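## Task

Close the lid of tip box TB4 and push its front edge fully down so it clicks shut; the other two boxes' lids must stay completely open. The lid must stay latched without the robot holding it. Afterwards release it and move the grippers away.

## Robot and tools

Scene: three tip boxes sit loose on a base plate and must finish resting flat on it. Identify the target box by the ID printed on the box itself; ignore tape marks on the bench. Occasionally something may briefly pull on a held part or shove a loose object. Nothing may be pushed or knocked off the table.

Robot: two arms, left_arm and right_arm, mounted on one upright column behind the near edge of the table, facing roughly +x (possibly rotated slightly about the column). Each arm has seven joints; equal joint values on both arms give mirrored postures. Keep the arms from colliding or pressing on each other.

Frame: a single scene frame for both arms. Origin at table-top height (z = 0), 0.07 m behind the centre of the near table edge; +x points out across the table, +z up, and +y toward left_arm's side (the robot's own left, unrelated to image left/right). Reported hand positions may be slightly wrong, more so when the arm reaches far.

Gripper: fingers extend along the gripper's +z axis and open/close along its y axis. The reported end_effector_position is the point between the finger pads when closed, under 1 cm behind the tips; closing pushes the tips about 17 mm further along +z. A closed hand presents one flat face, handy for pressing a lid edge. Opening is a number from -1 (closed) to +1 (fully open, 0.145 m). Full open to closed needs roughly 0.5 s. grip_measured in a result is the measured finger opening on that same scale; to keep hold of something, command an opening well below it (lower squeezes harder, up to about 10 N per pad).

Row layout (used by every moving call): one flat list of 16 numbers covering both arms, even if only one moves: left_arm x, y, z, qw, qx, qy, qz, opening, then right_arm x, y, z, qw, qx, qy, qz, opening. x, y, z are an absolute target position for that gripper in metres in the scene frame; qw..qz are an absolute target orientation quaternion, scalar first, same frame. This is a pose, not an offset. To hold an arm still, repeat its whole last reported pose and its intended opening every call; to hold orientation, resend one fixed quaternion rather than copying a drifted reading. A target more than 0.6 m from the arm's last reported position along any of its gripper axes gets refused (nothing is sent). Each control step, the command is also clipped to within 70 mm and 16 degrees of the measured pose; position wins over orientation if both cannot be met.

Tools:
- execute_actions: argument actions, a list with zero or one entry, plus optional pictures (boolean, images are included by default). Empty list: just report the state. {"rows": [[16 numbers], ...], "steps": n}: up to 15 rows and steps at most 15 (1/30 s each, default 15); each row is one step and the last row repeats if rows run out. {"steps": n} alone: wait up to 300 steps counted from the previous result, including your reply time. After the last step each arm continues only to its last clipped pose (at most 70 mm more), so check the result and send the rest.
- move: target is one 16-number row as above (absolute poses); speed in m/s, 0.002 to 0.5, default 0.25 (rotation limited to twice that in rad/s). Straight-line paths ending together, 0.5 to 10 s; paths longer than 10 s stop short. Opening is applied at the start. It does not avoid obstacles or the other arm, and the hand may lag, stray, or briefly exceed speed, especially near full stretch. Faster contact hits harder; aiming further beyond the contact presses harder. The result adds a move: line giving the ending (done, off_target, moving, held, fault) and any limits (paced = pose was clipped; held = a check blocked steps, after which the arm may jump fast), plus each gripper's distance from its target.
- wait: seconds from 0 to 10; the robot gets nothing new meanwhile.
- zoom_image: camera (cam_high, cam_low, cam_left_wrist, cam_right_wrist) and region [x0, y0, x1, y1] in that camera's pixels, at most 504 by 504; all images are 672x504.
- finished_scene: scene, the current scene's number.

Result lines: a state line per arm with position and quaternion; grip_measured; HELD marks steps where your row was partly not sent; "pose unreachable" means the clearance check altered or blocked that arm's command; a Hand target line shows the pose the controller is heading to; FAULT means an arm stopped. MOTOR HOT warns from 85 °C; at 100 °C an OVER-TEMPERATURE FAULT stops the arm until it cools, so avoid holding loads or pressing for long.

The simulation keeps running while you compose replies. Suggested order: look, find the box by its ID, bring the closed hand or fingers under/behind the open lid, swing it shut without disturbing the other boxes or their open lids, then press the front edge down gently until it latches, lift away, confirm it stays shut, and finish. Avoid drops, slams, hard hits, and very strong pushes.

Each tool is called after ">>>" as name(argument=value, ...), one argument or row to a line, values as JSON.

## Session

>>> execute_actions(
  actions=[],
)

Scene clock: 0.00 s of 8400.00 s.
left_arm: end_effector_position=(+0.1943, +0.0590, +0.1026) grip_measured=+1.00 end_effector_quat_wxyz=(-0.062, -0.312, +0.948, -0.021) | right_arm: end_effector_position=(+0.3215, -0.3944, +0.1402) grip_measured=+1.00 end_effector_quat_wxyz=(+0.123, +0.575, +0.792, +0.165)
Joint positions: left_arm=[ 0.616  0.433 -1.199  1.577 -0.706  0.036  1.459  0.145] | right_arm=[ 0.815  1.077 -1.151  0.751 -0.36  -0.598  0.63   0.145]
Joint velocities: left_arm=[ 0.011 -0.055 -0.007  0.002 -0.037  0.022  0.022  0.   ] | right_arm=[-0.077 -0.055 -0.022 -0.012  0.007 -0.037  0.037 -0.   ]
Hand target (left_arm): +0.194, +0.059, +0.103; -0.062, -0.312, +0.948, -0.021
Hand target (right_arm): +0.321, -0.394, +0.140; +0.123, +0.575, +0.792, +0.165

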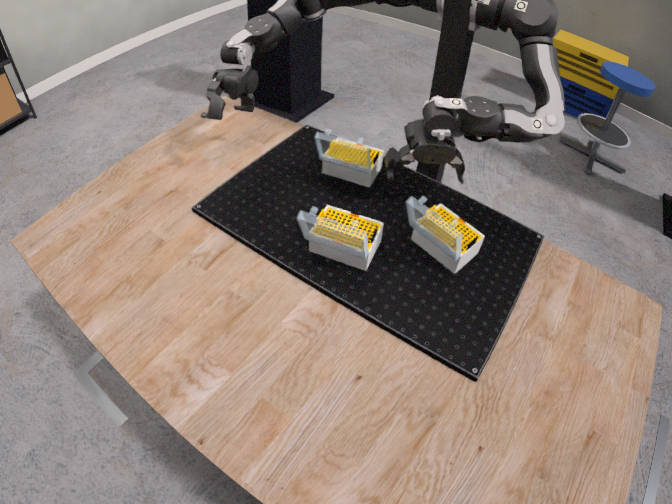

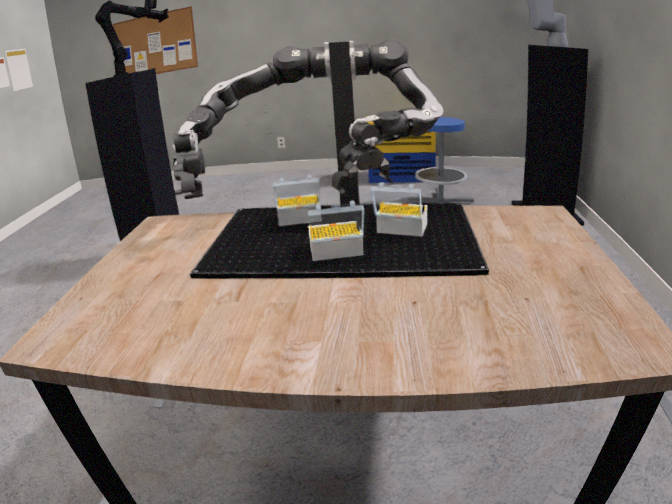

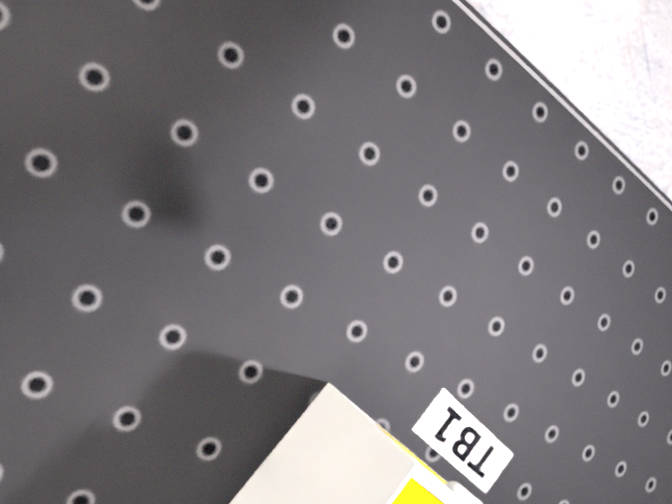

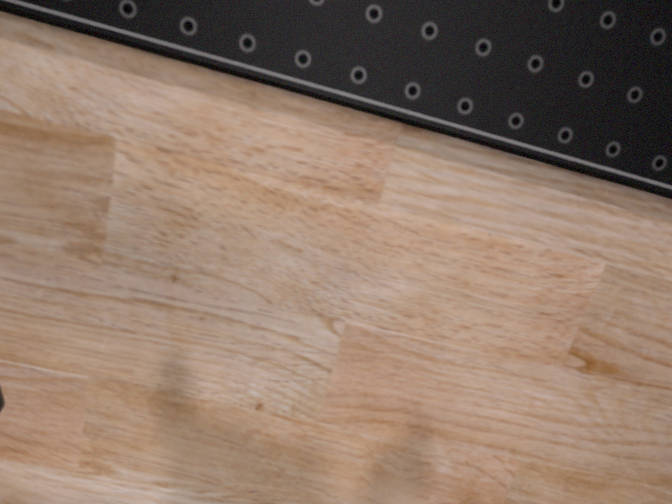

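>>> move(
  target=[0.17,0.06,0.24,0.06,0.5,-0.83,0.2,1,0.3,-0.36,0.25,0.123,0.575,0.792,0.165,1],
)

>>> move(
  target=[0.15,0.06,0.24,0,0.92,0,0.39,1,0.15,-0.2,0.25,0,0.92,0.1,0.39,1],
)

Scene clock: 2.30 s of 8400.00 s.
left_arm: end_effector_position=(+0.1717, +0.0592, +0.2411) grip_measured=+1.00 end_effector_quat_wxyz=(-0.056, -0.503, +0.837, -0.206) | right_arm: end_effector_position=(+0.3000, -0.3606, +0.2497) grip_measured=+1.00 end_effector_quat_wxyz=(+0.126, +0.573, +0.792, +0.166)
Joint positions: left_arm=[ 0.533  0.708 -0.788  2.261 -0.504  0.61   1.541  0.145] | right_arm=[ 0.968  1.438 -1.122  1.377 -0.116 -0.347  0.975  0.145]
Joint velocities: left_arm=[ 0.011  0.077  0.002 -0.007  0.081  0.022 -0.037  0.   ] | right_arm=[ 0.011  0.011 -0.002 -0.007  0.051 -0.022 -0.051 -0.   ]
Hand target (left_arm): +0.170, +0.060, +0.240; -0.059, -0.505, +0.837, -0.203
Hand target (right_arm): +0.300, -0.361, +0.250; +0.126, +0.575, +0.791, +0.164
Off the commanded pose (left_arm): 0.002 m, 1 deg.
Off the commanded pose (right_arm): 0.001 m, 0 deg.
move: done

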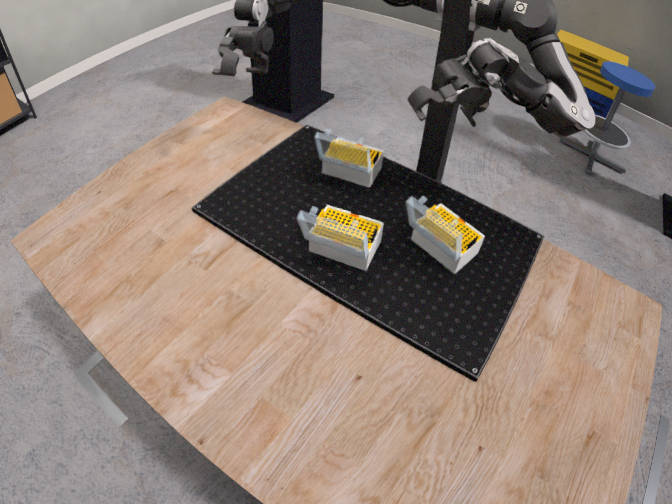

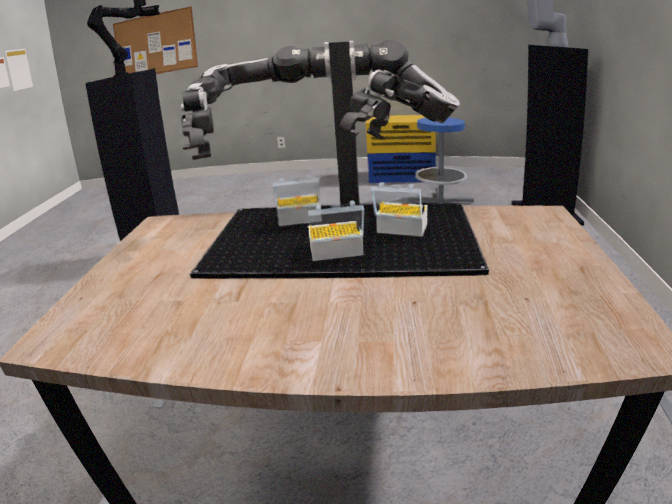

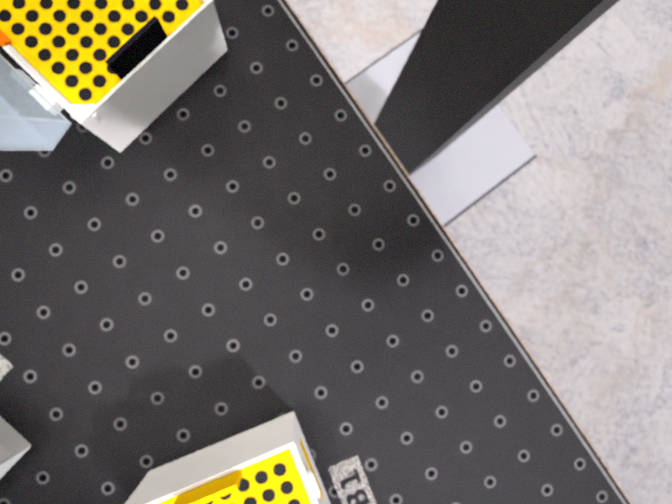

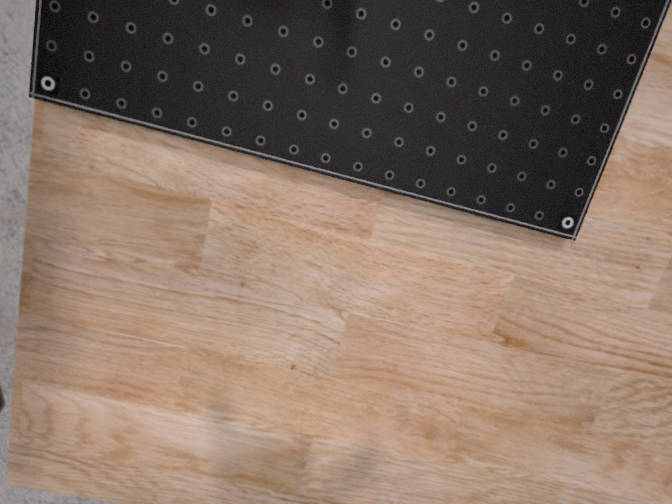

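Scene clock: 6.93 s of 8400.00 s.
left_arm: end_effector_position=(+0.1415, +0.0394, +0.2456) grip_measured=+1.00 end_effector_quat_wxyz=(+0.148, +0.850, -0.024, +0.505) | right_arm: end_effector_position=(+0.1495, -0.1994, +0.2499) grip_measured=+1.00 end_effector_quat_wxyz=(-0.117, +0.879, +0.139, +0.442)
Joint positions: left_arm=[-1.074 -0.17  -0.457  2.441 -0.305  0.366  0.114  0.145] | right_arm=[ 0.319  1.94  -1.571  2.445  1.119 -0.475 -0.347  0.145]
Joint velocities: left_arm=[-0.077 -0.099  0.007 -0.007  0.007 -0.066  0.007  0.   ] | right_arm=[-0.011  0.011 -0.007  0.012 -0.081 -0.066 -0.007  0.   ]
Hand target (left_arm): +0.141, +0.039, +0.245; +0.147, +0.851, -0.024, +0.504
Hand target (right_arm): +0.150, -0.200, +0.250; -0.116, +0.878, +0.137, +0.444
Off the commanded pose (left_arm): 0.023 m, 23 deg; orientation clipped at the last step of the last action.
Off the commanded pose (right_arm): 0.001 m, 16 deg.
joint sent to its limit (left arm) — the command would take joint 2 (shoulder roll) past its lower limit, so that joint was sent only as far as its limit.
joint sent to its limit (right arm) — the command would take joint 3 (upper arm roll) past its lower limit and joint 4 (elbow) past its upper limit, so those joints were sent only as far as their limits.
move: held (left_arm), off_target (right_arm); limits=paced,held; held on 13 of 139 steps (left_arm), including the last (left_arm)
pose unreachable (left arm): on one or more control steps of this call this arm could not follow its commanded pose, so it was not sent that pose on those steps. On the call's last step it was still not sent that pose. It may still have moved: this result reports where it is.
cause: the commanded pose would bring a part of the arm (just beyond joint 6 (wrist pitch)) too close to the robot's own body.

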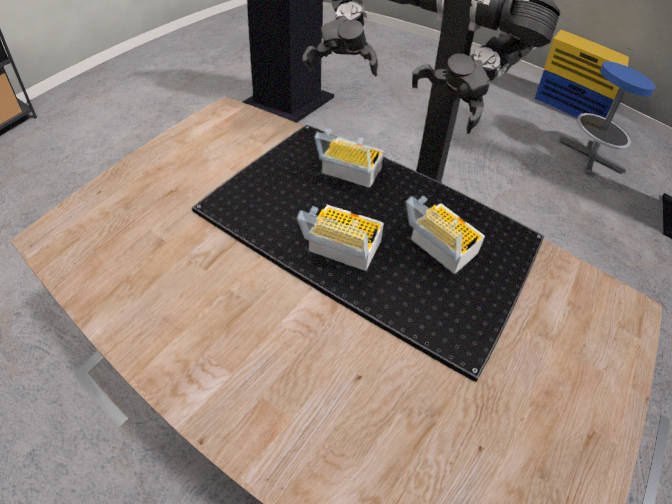

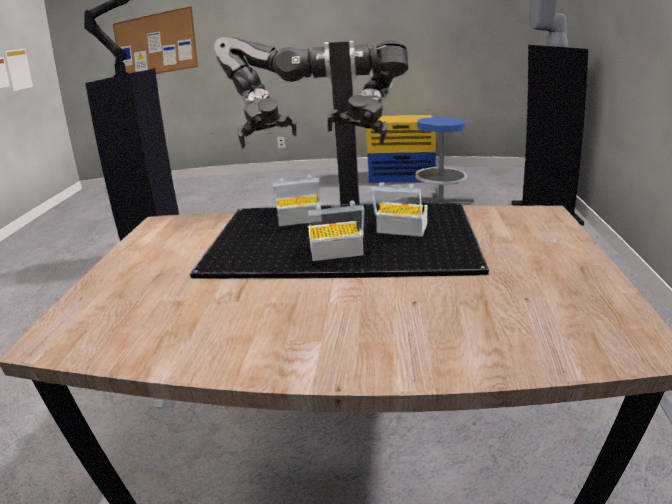

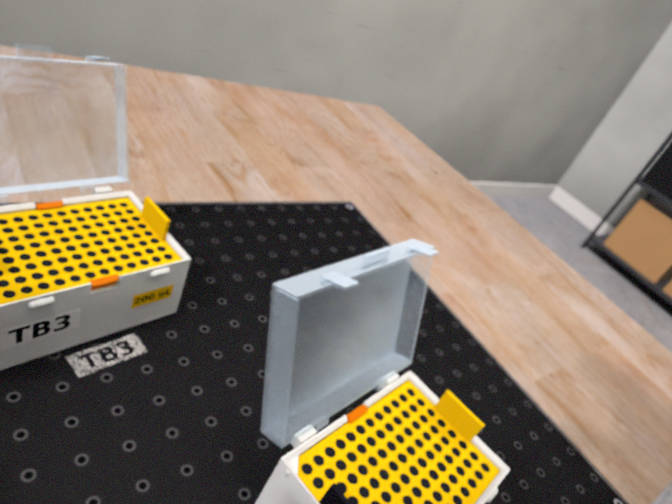

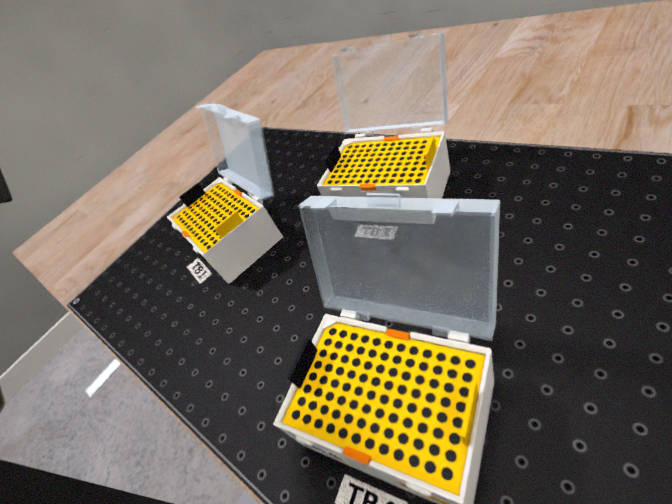

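>>> move(
  target=[0.14,0.17,0.17,-0.08,0.876,0.155,0.453,1,0.15,-0.2,0.25,-0.116,0.878,0.137,0.444,1],
)

Scene clock: 9.30 s of 8400.00 s.
left_arm: end_effector_position=(+0.1407, +0.1707, +0.1743) grip_measured=+1.00 end_effector_quat_wxyz=(-0.078, +0.873, +0.154, +0.456) | right_arm: end_effector_position=(+0.1497, -0.1996, +0.2502) grip_measured=+1.00 end_effector_quat_wxyz=(-0.117, +0.878, +0.138, +0.443)
Joint positions: left_arm=[-0.935 -0.17  -0.089  2.256 -0.011  0.341 -0.277  0.145] | right_arm=[ 0.319  1.94  -1.571  2.445  1.118 -0.477 -0.349  0.145]
Joint velocities: left_arm=[-0.011  0.011  0.012 -0.002 -0.007  0.007 -0.007 -0.   ] | right_arm=[-0.055 -0.011 -0.002  0.007  0.007 -0.022 -0.022  0.   ]
Hand target (left_arm): +0.140, +0.172, +0.172; -0.080, +0.875, +0.156, +0.452
Hand target (right_arm): +0.150, -0.200, +0.250; -0.116, +0.878, +0.137, +0.444
Off the commanded pose (left_arm): 0.004 m, 1 deg.
Off the commanded pose (right_arm): 0.001 m, 0 deg.
joint sent to its limit (left arm) — the command would take joint 2 (shoulder roll) past its lower limit, so that joint was sent only as far as its limit.
joint sent to its limit (right arm) — the command would take joint 3 (upper arm roll) past its lower limit, so that joint was sent only as far as its limit.
move: off_target (left_arm)

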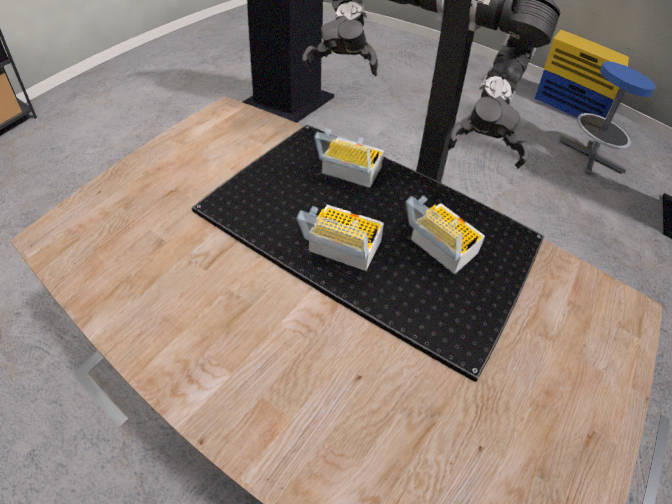

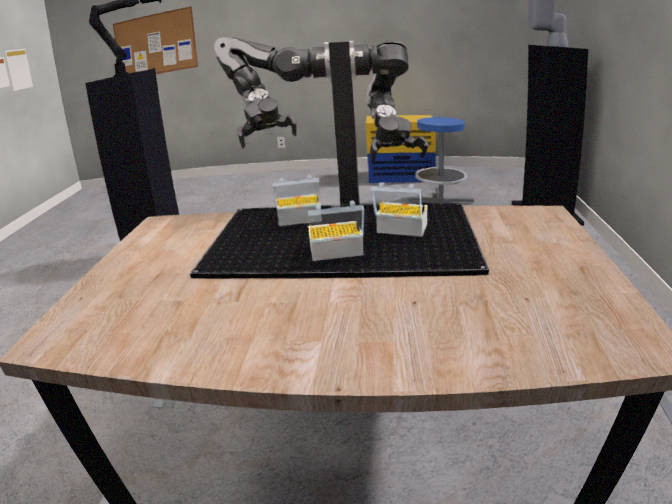

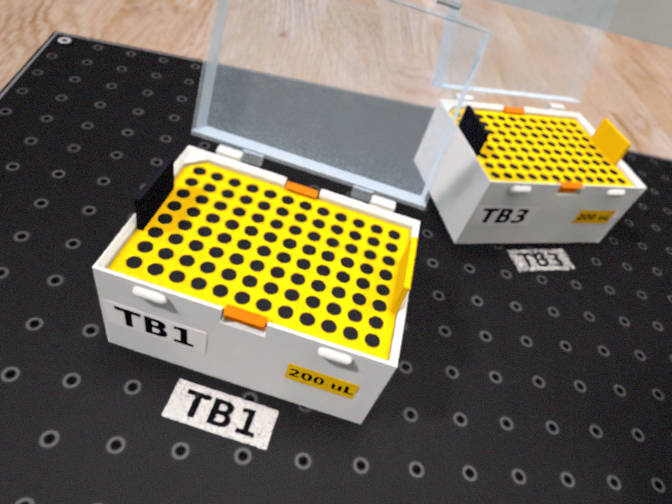

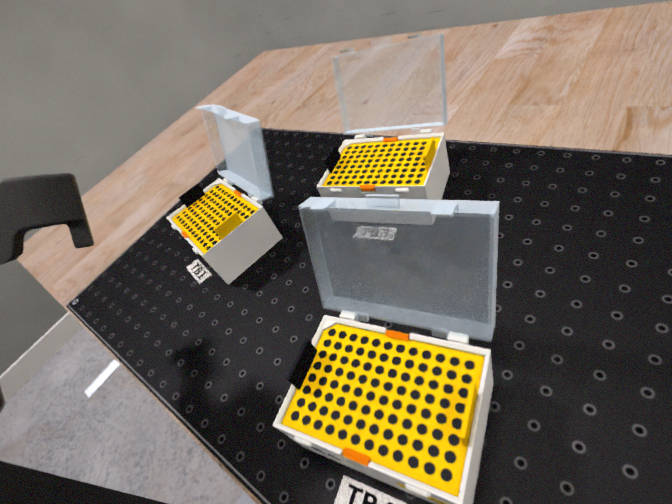

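>>> move(
  target=[0.283,0.3,0.28,0.278,0.666,-0.382,0.577,1,0.27,-0.13,0.2,0,0.707,0.707,0,0.3],
)

Scene clock: 13.93 s of 8400.00 s.
left_arm: end_effector_position=(+0.2849, +0.3003, +0.2848) grip_measured=+1.00 end_effector_quat_wxyz=(+0.273, +0.663, -0.379, +0.585) | right_arm: end_effector_position=(+0.2717, -0.1305, +0.1994) grip_measured=+0.30 end_effector_quat_wxyz=(-0.032, +0.679, +0.734, +0.010)
Joint positions: left_arm=[ 0.217  1.009 -0.051  1.061  0.817 -0.154  1.38   0.145] | right_arm=[ 1.272  0.789 -1.569  1.625  0.065  0.778  1.256  0.098]
Joint velocities: left_arm=[ 0.011  0.011 -0.002  0.007 -0.066 -0.022 -0.022  0.   ] | right_arm=[-0.033 -0.055 -0.012  0.002  0.051  0.007  0.022  0.   ]
Hand target (left_arm): +0.284, +0.299, +0.282; +0.277, +0.663, -0.380, +0.583
Hand target (right_arm): +0.272, -0.131, +0.200; -0.032, +0.679, +0.734, +0.008
Off the commanded pose (left_arm): 0.005 m, 1 deg.
Off the commanded pose (right_arm): 0.002 m, 6 deg.
joint sent to its limit (right arm) — the command would take joint 3 (upper arm roll) past its lower limit and joint 6 (wrist pitch) past its upper limit, so those joints were sent only as far as their limits.
move: off_target (left_arm, right_arm)

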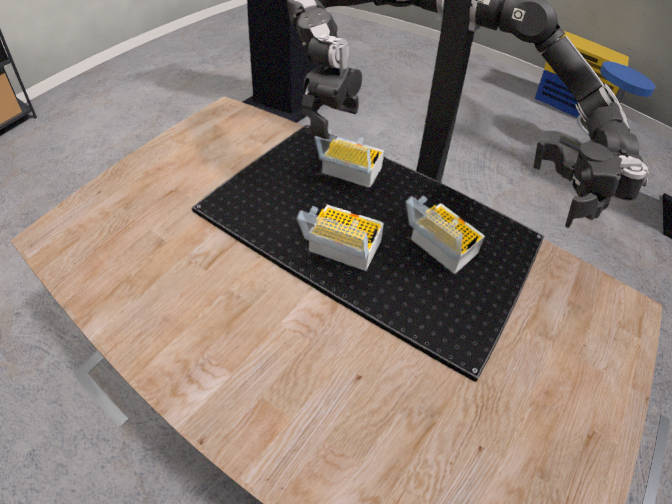

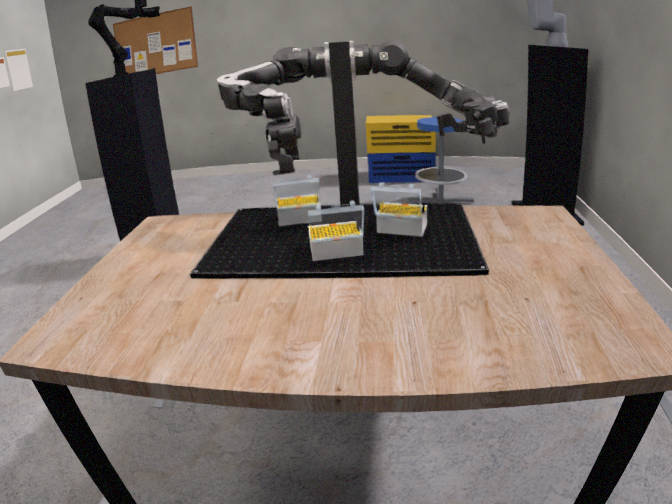

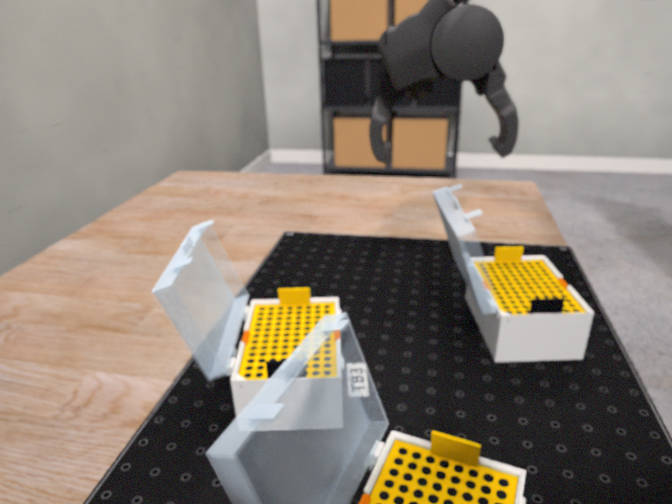

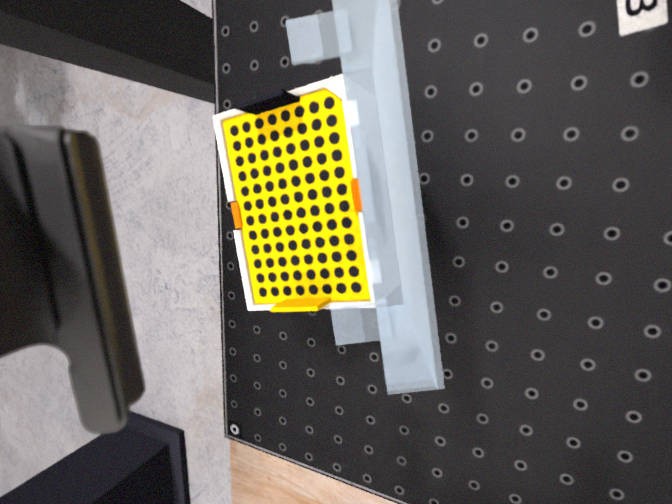

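>>> move(
  target=[0.283,0.3,0.28,0.278,0.666,-0.382,0.577,1,0.255,-0.117,0.115,0,0.68,0.733,0,0.3],
  speed=0.08,
)

>>> move(
  target=[0.283,0.3,0.28,0.278,0.666,-0.382,0.577,1,0.22,-0.117,0.12,0,0.68,0.733,0,0.3],
  speed=0.02,
)

Scene clock: 16.50 s of 8400.00 s.
left_arm: end_effector_position=(+0.2838, +0.3009, +0.2818) grip_measured=+1.00 end_effector_quat_wxyz=(+0.276, +0.666, -0.380, +0.580) | right_arm: end_effector_position=(+0.2542, -0.1160, +0.1148) grip_measured=+0.30 end_effector_quat_wxyz=(-0.013, +0.673, +0.740, +0.002)
Joint positions: left_arm=[ 0.22   1.009 -0.058  1.051  0.813 -0.154  1.388  0.145] | right_arm=[ 0.998  0.661 -1.569  1.5   -0.019  0.778  1.029  0.098]
Joint velocities: left_arm=[-0.077 -0.011 -0.002  0.012 -0.037 -0.007  0.022  0.   ] | right_arm=[-0.033  0.011 -0.002 -0.002 -0.095  0.066 -0.007  0.   ]
Hand target (left_arm): +0.283, +0.300, +0.280; +0.278, +0.666, -0.382, +0.577
Hand target (right_arm): +0.256, -0.116, +0.115; -0.011, +0.674, +0.739, +0.004
Off the commanded pose (left_arm): 0.002 m, 0 deg.
Off the commanded pose (right_arm): 0.001 m, 2 deg.
joint sent to its limit (right arm) — the command would take joint 6 (wrist pitch) past its upper limit, so that joint was sent only as far as its limit.
move: done

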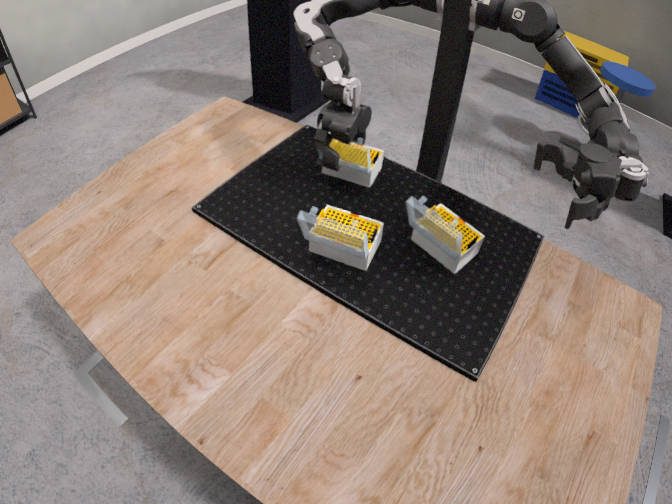

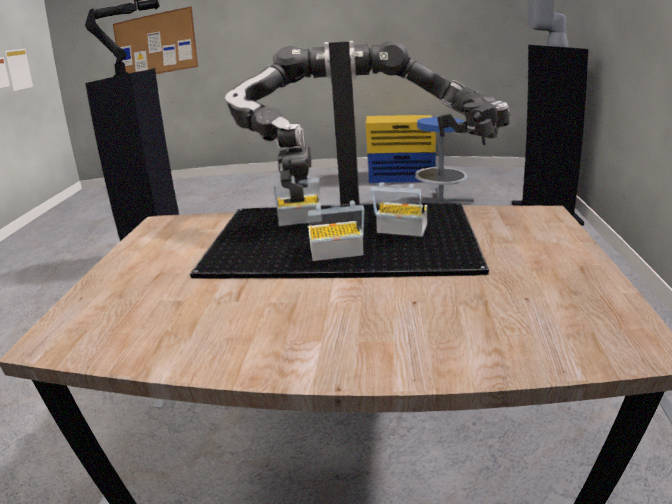

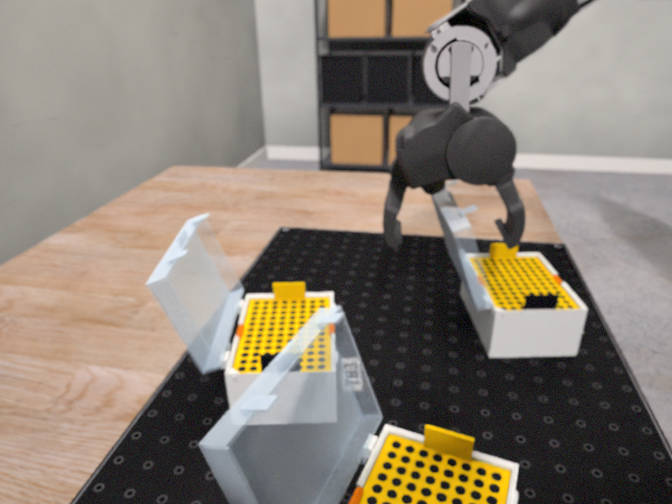

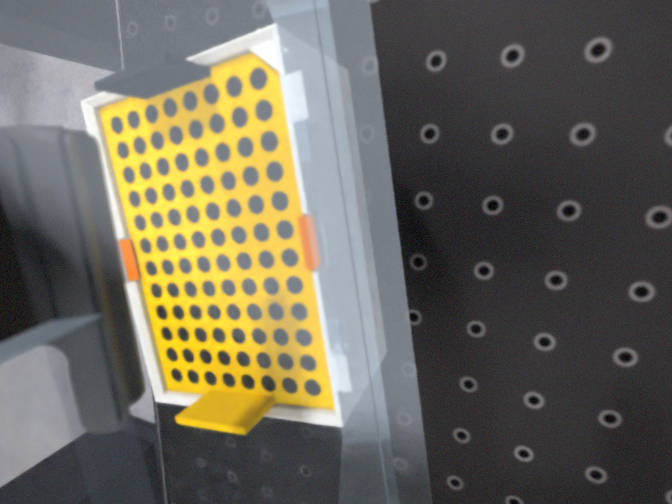

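Scene clock: 18.70 s of 8400.00 s.
left_arm: end_effector_position=(+0.2838, +0.3009, +0.2818) grip_measured=+1.00 end_effector_quat_wxyz=(+0.276, +0.666, -0.380, +0.580) | right_arm: end_effector_position=(+0.2209, -0.1183, +0.1194) grip_measured=+0.30 end_effector_quat_wxyz=(+0.003, +0.681, +0.732, -0.001)
Joint positions: left_arm=[ 0.22   1.009 -0.058  1.051  0.813 -0.154  1.388  0.145] | right_arm=[ 0.479  0.621 -0.933  1.707 -0.792  0.778  1.516  0.098]
Joint velocities: left_arm=[-0.033  0.033 -0.012  0.007  0.007 -0.066 -0.037  0.   ] | right_arm=[ 0.055 -0.033  0.022 -0.007 -0.037 -0.022 -0.022 -0.   ]
Hand target (left_arm): +0.283, +0.300, +0.280; +0.278, +0.666, -0.382, +0.577
Hand target (right_arm): +0.220, -0.118, +0.120; +0.001, +0.682, +0.732, -0.001
Off the commanded pose (left_arm): 0.002 m, 0 deg.
Off the commanded pose (right_arm): 0.002 m, 0 deg.
joint sent to its limit (right arm) — the command would take joint 6 (wrist pitch) past its upper limit, so that joint was sent only as far as its limit.
move: done

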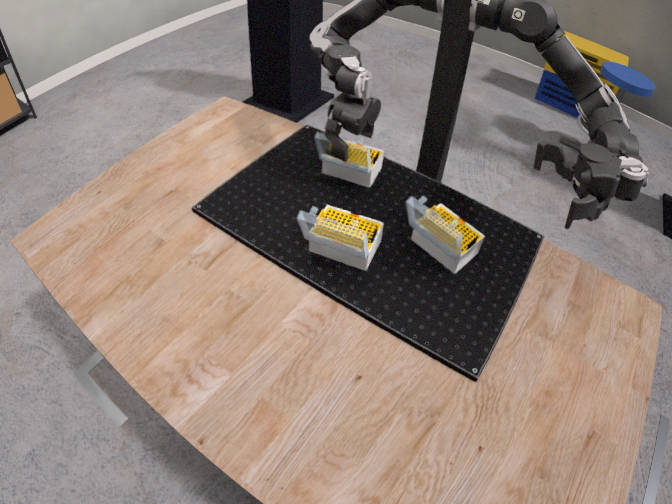

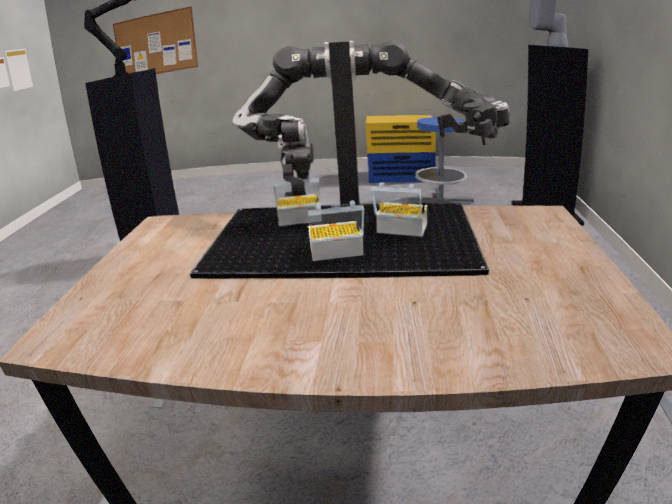

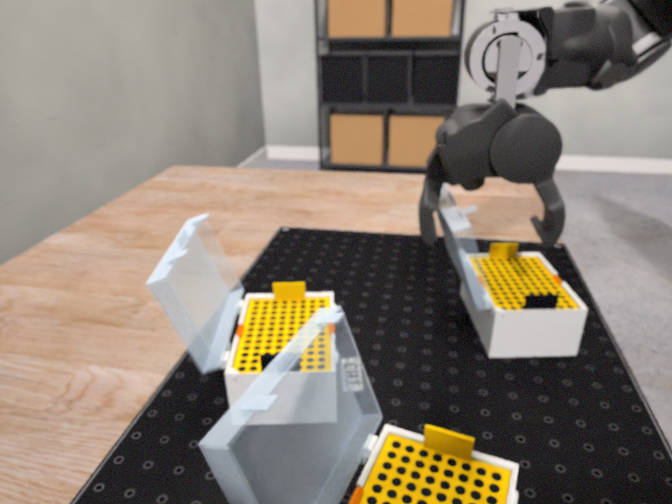

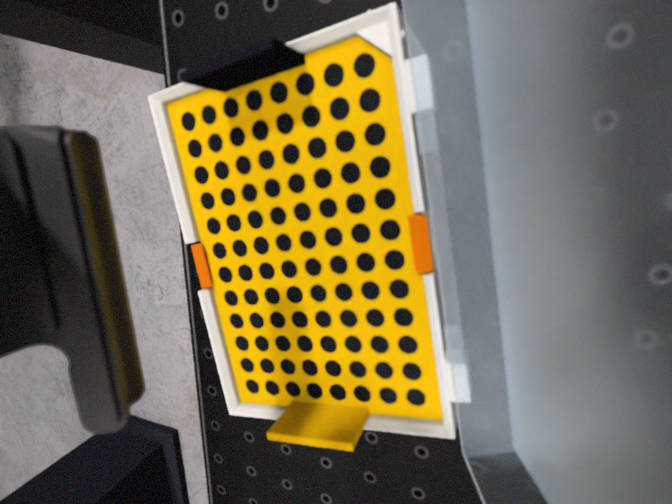

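>>> move(
  target=[0.283,0.3,0.28,0.278,0.666,-0.382,0.577,1,0.19,-0.118,0.133,0,0.68,0.733,0,0.3],
  speed=0.02,
)

Scene clock: 21.37 s of 8400.00 s.
left_arm: end_effector_position=(+0.2838, +0.3009, +0.2817) grip_measured=+1.00 end_effector_quat_wxyz=(+0.276, +0.666, -0.380, +0.580) | right_arm: end_effector_position=(+0.1905, -0.1180, +0.1318) grip_measured=+0.30 end_effector_quat_wxyz=(-0.009, +0.671, +0.742, +0.019)
Joint positions: left_arm=[ 0.22   1.009 -0.058  1.051  0.813 -0.154  1.388  0.145] | right_arm=[ 0.325  0.679 -0.825  1.903 -0.855  0.778  1.562  0.098]
Joint velocities: left_arm=[ 0.011 -0.077  0.007  0.002 -0.007  0.11   0.022 -0.   ] | right_arm=[-0.011  0.077 -0.022 -0.002 -0.007 -0.095 -0.037 -0.   ]
Hand target (left_arm): +0.283, +0.300, +0.280; +0.278, +0.666, -0.382, +0.577
Hand target (right_arm): +0.190, -0.118, +0.132; -0.010, +0.671, +0.741, +0.019
Off the commanded pose (left_arm): 0.002 m, 0 deg.
Off the commanded pose (right_arm): 0.001 m, 3 deg.
joint sent to its limit (right arm) — the command would take joint 6 (wrist pitch) past its upper limit and joint 7 (wrist yaw) past its upper limit, so those joints were sent only as far as their limits.
move: off_target (right_arm)

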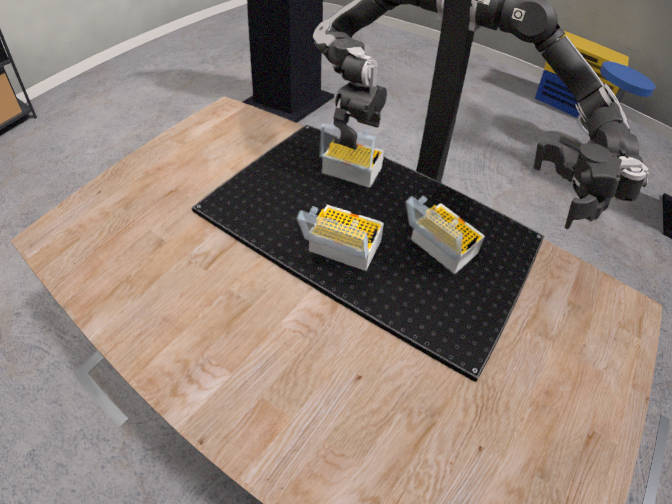

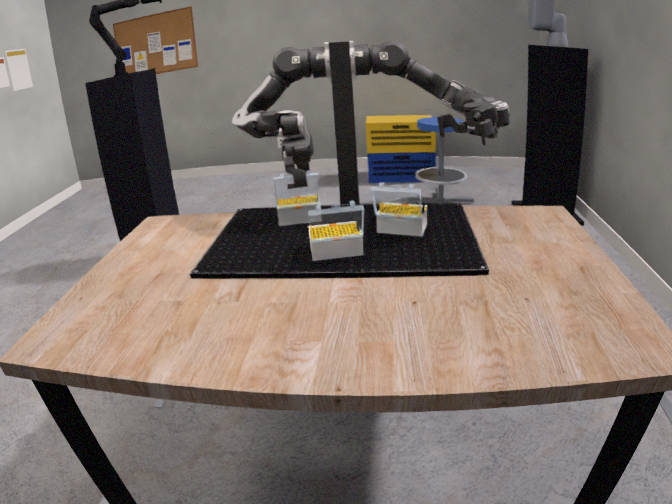

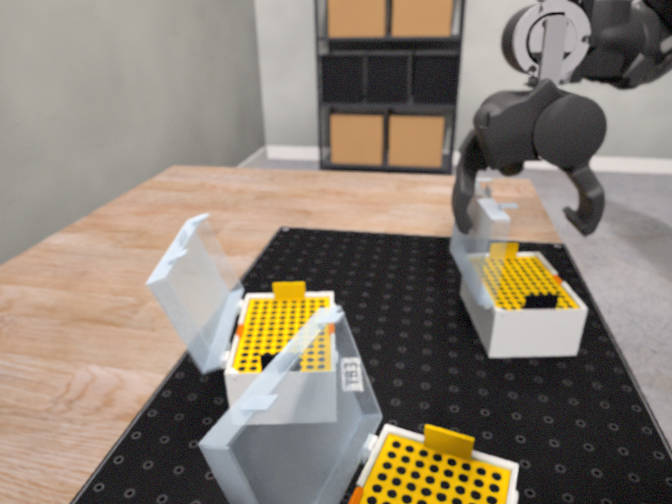

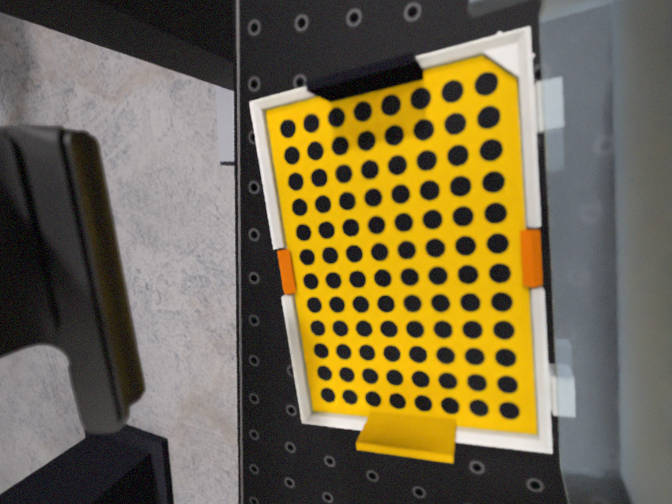

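No slide. Continue.

>>> move(
  target=[0.283,0.3,0.28,0.278,0.666,-0.382,0.577,1,0.145,-0.118,0.118,0,0.67,0.74,0.02,0.5],
  speed=0.02,
)

Scene clock: 25.40 s of 8400.00 s.
left_arm: end_effector_position=(+0.2838, +0.3008, +0.2817) grip_measured=+1.00 end_effector_quat_wxyz=(+0.276, +0.666, -0.380, +0.579) | right_arm: end_effector_position=(+0.1436, -0.1188, +0.1167) grip_measured=+0.50 end_effector_quat_wxyz=(-0.003, +0.671, +0.741, +0.016)
Joint positions: left_arm=[ 0.22   1.009 -0.058  1.051  0.813 -0.154  1.388  0.145] | right_arm=[ 0.04   0.66  -0.729  2.035 -1.047  0.778  1.549  0.112]
Joint velocities: left_arm=[-0.011 -0.011 -0.007  0.002 -0.007  0.037 -0.051 -0.   ] | right_arm=[ 0.011 -0.011 -0.012 -0.007  0.051  0.022 -0.007 -0.   ]
Hand target (left_arm): +0.283, +0.300, +0.280; +0.278, +0.666, -0.382, +0.577
Hand target (right_arm): +0.145, -0.118, +0.118; +0.000, +0.672, +0.741, +0.020
Off the commanded pose (left_arm): 0.002 m, 0 deg.
Off the commanded pose (right_arm): 0.002 m, 1 deg.
joint sent to its limit (right arm) — the command would take joint 6 (wrist pitch) past its upper limit, so that joint was sent only as far as its limit.
move: done

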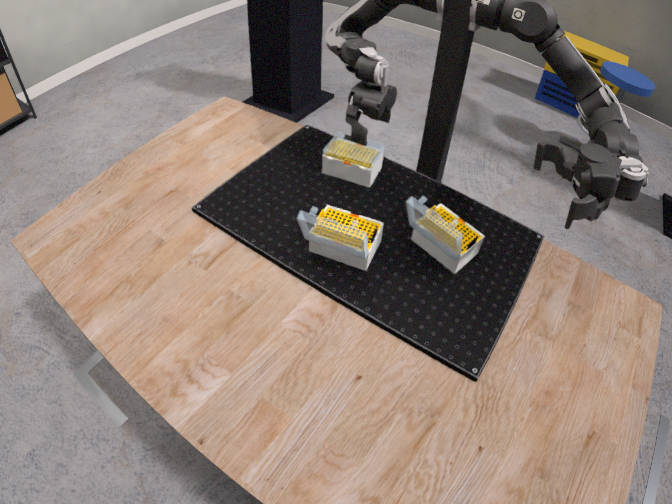

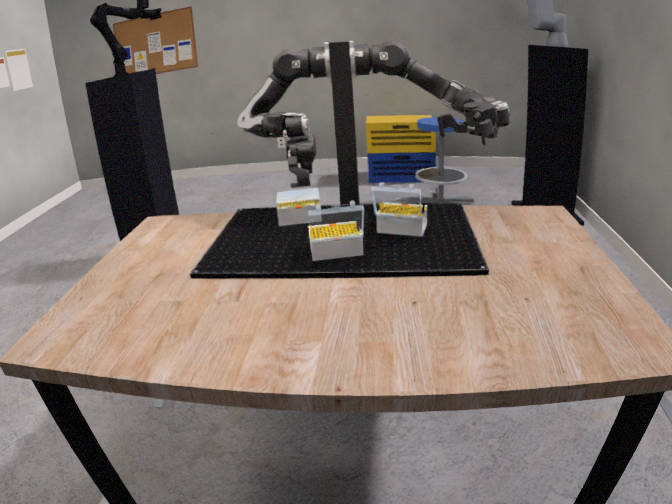

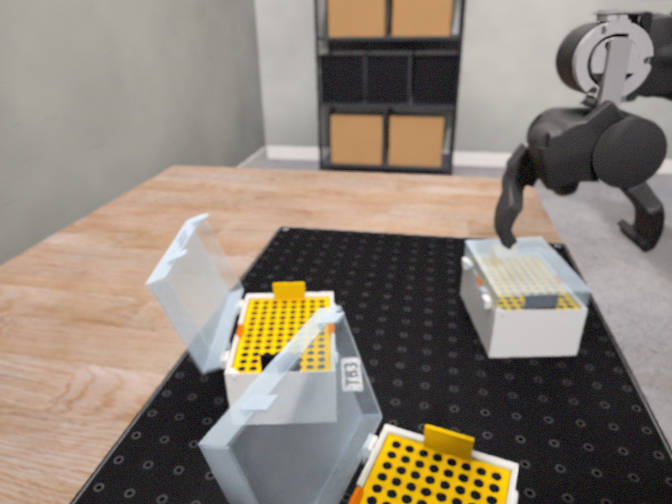

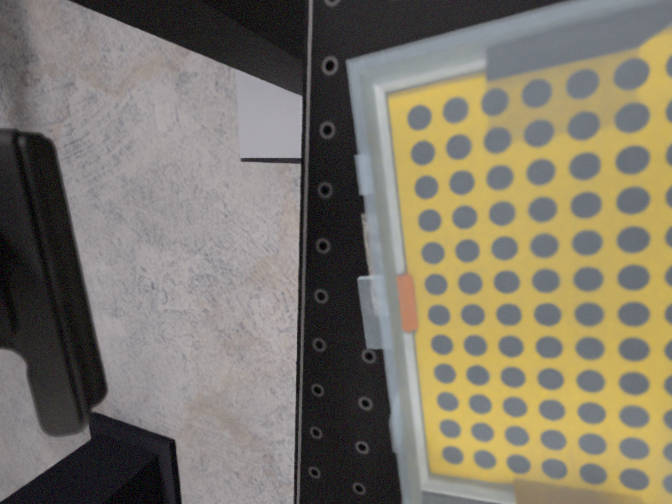

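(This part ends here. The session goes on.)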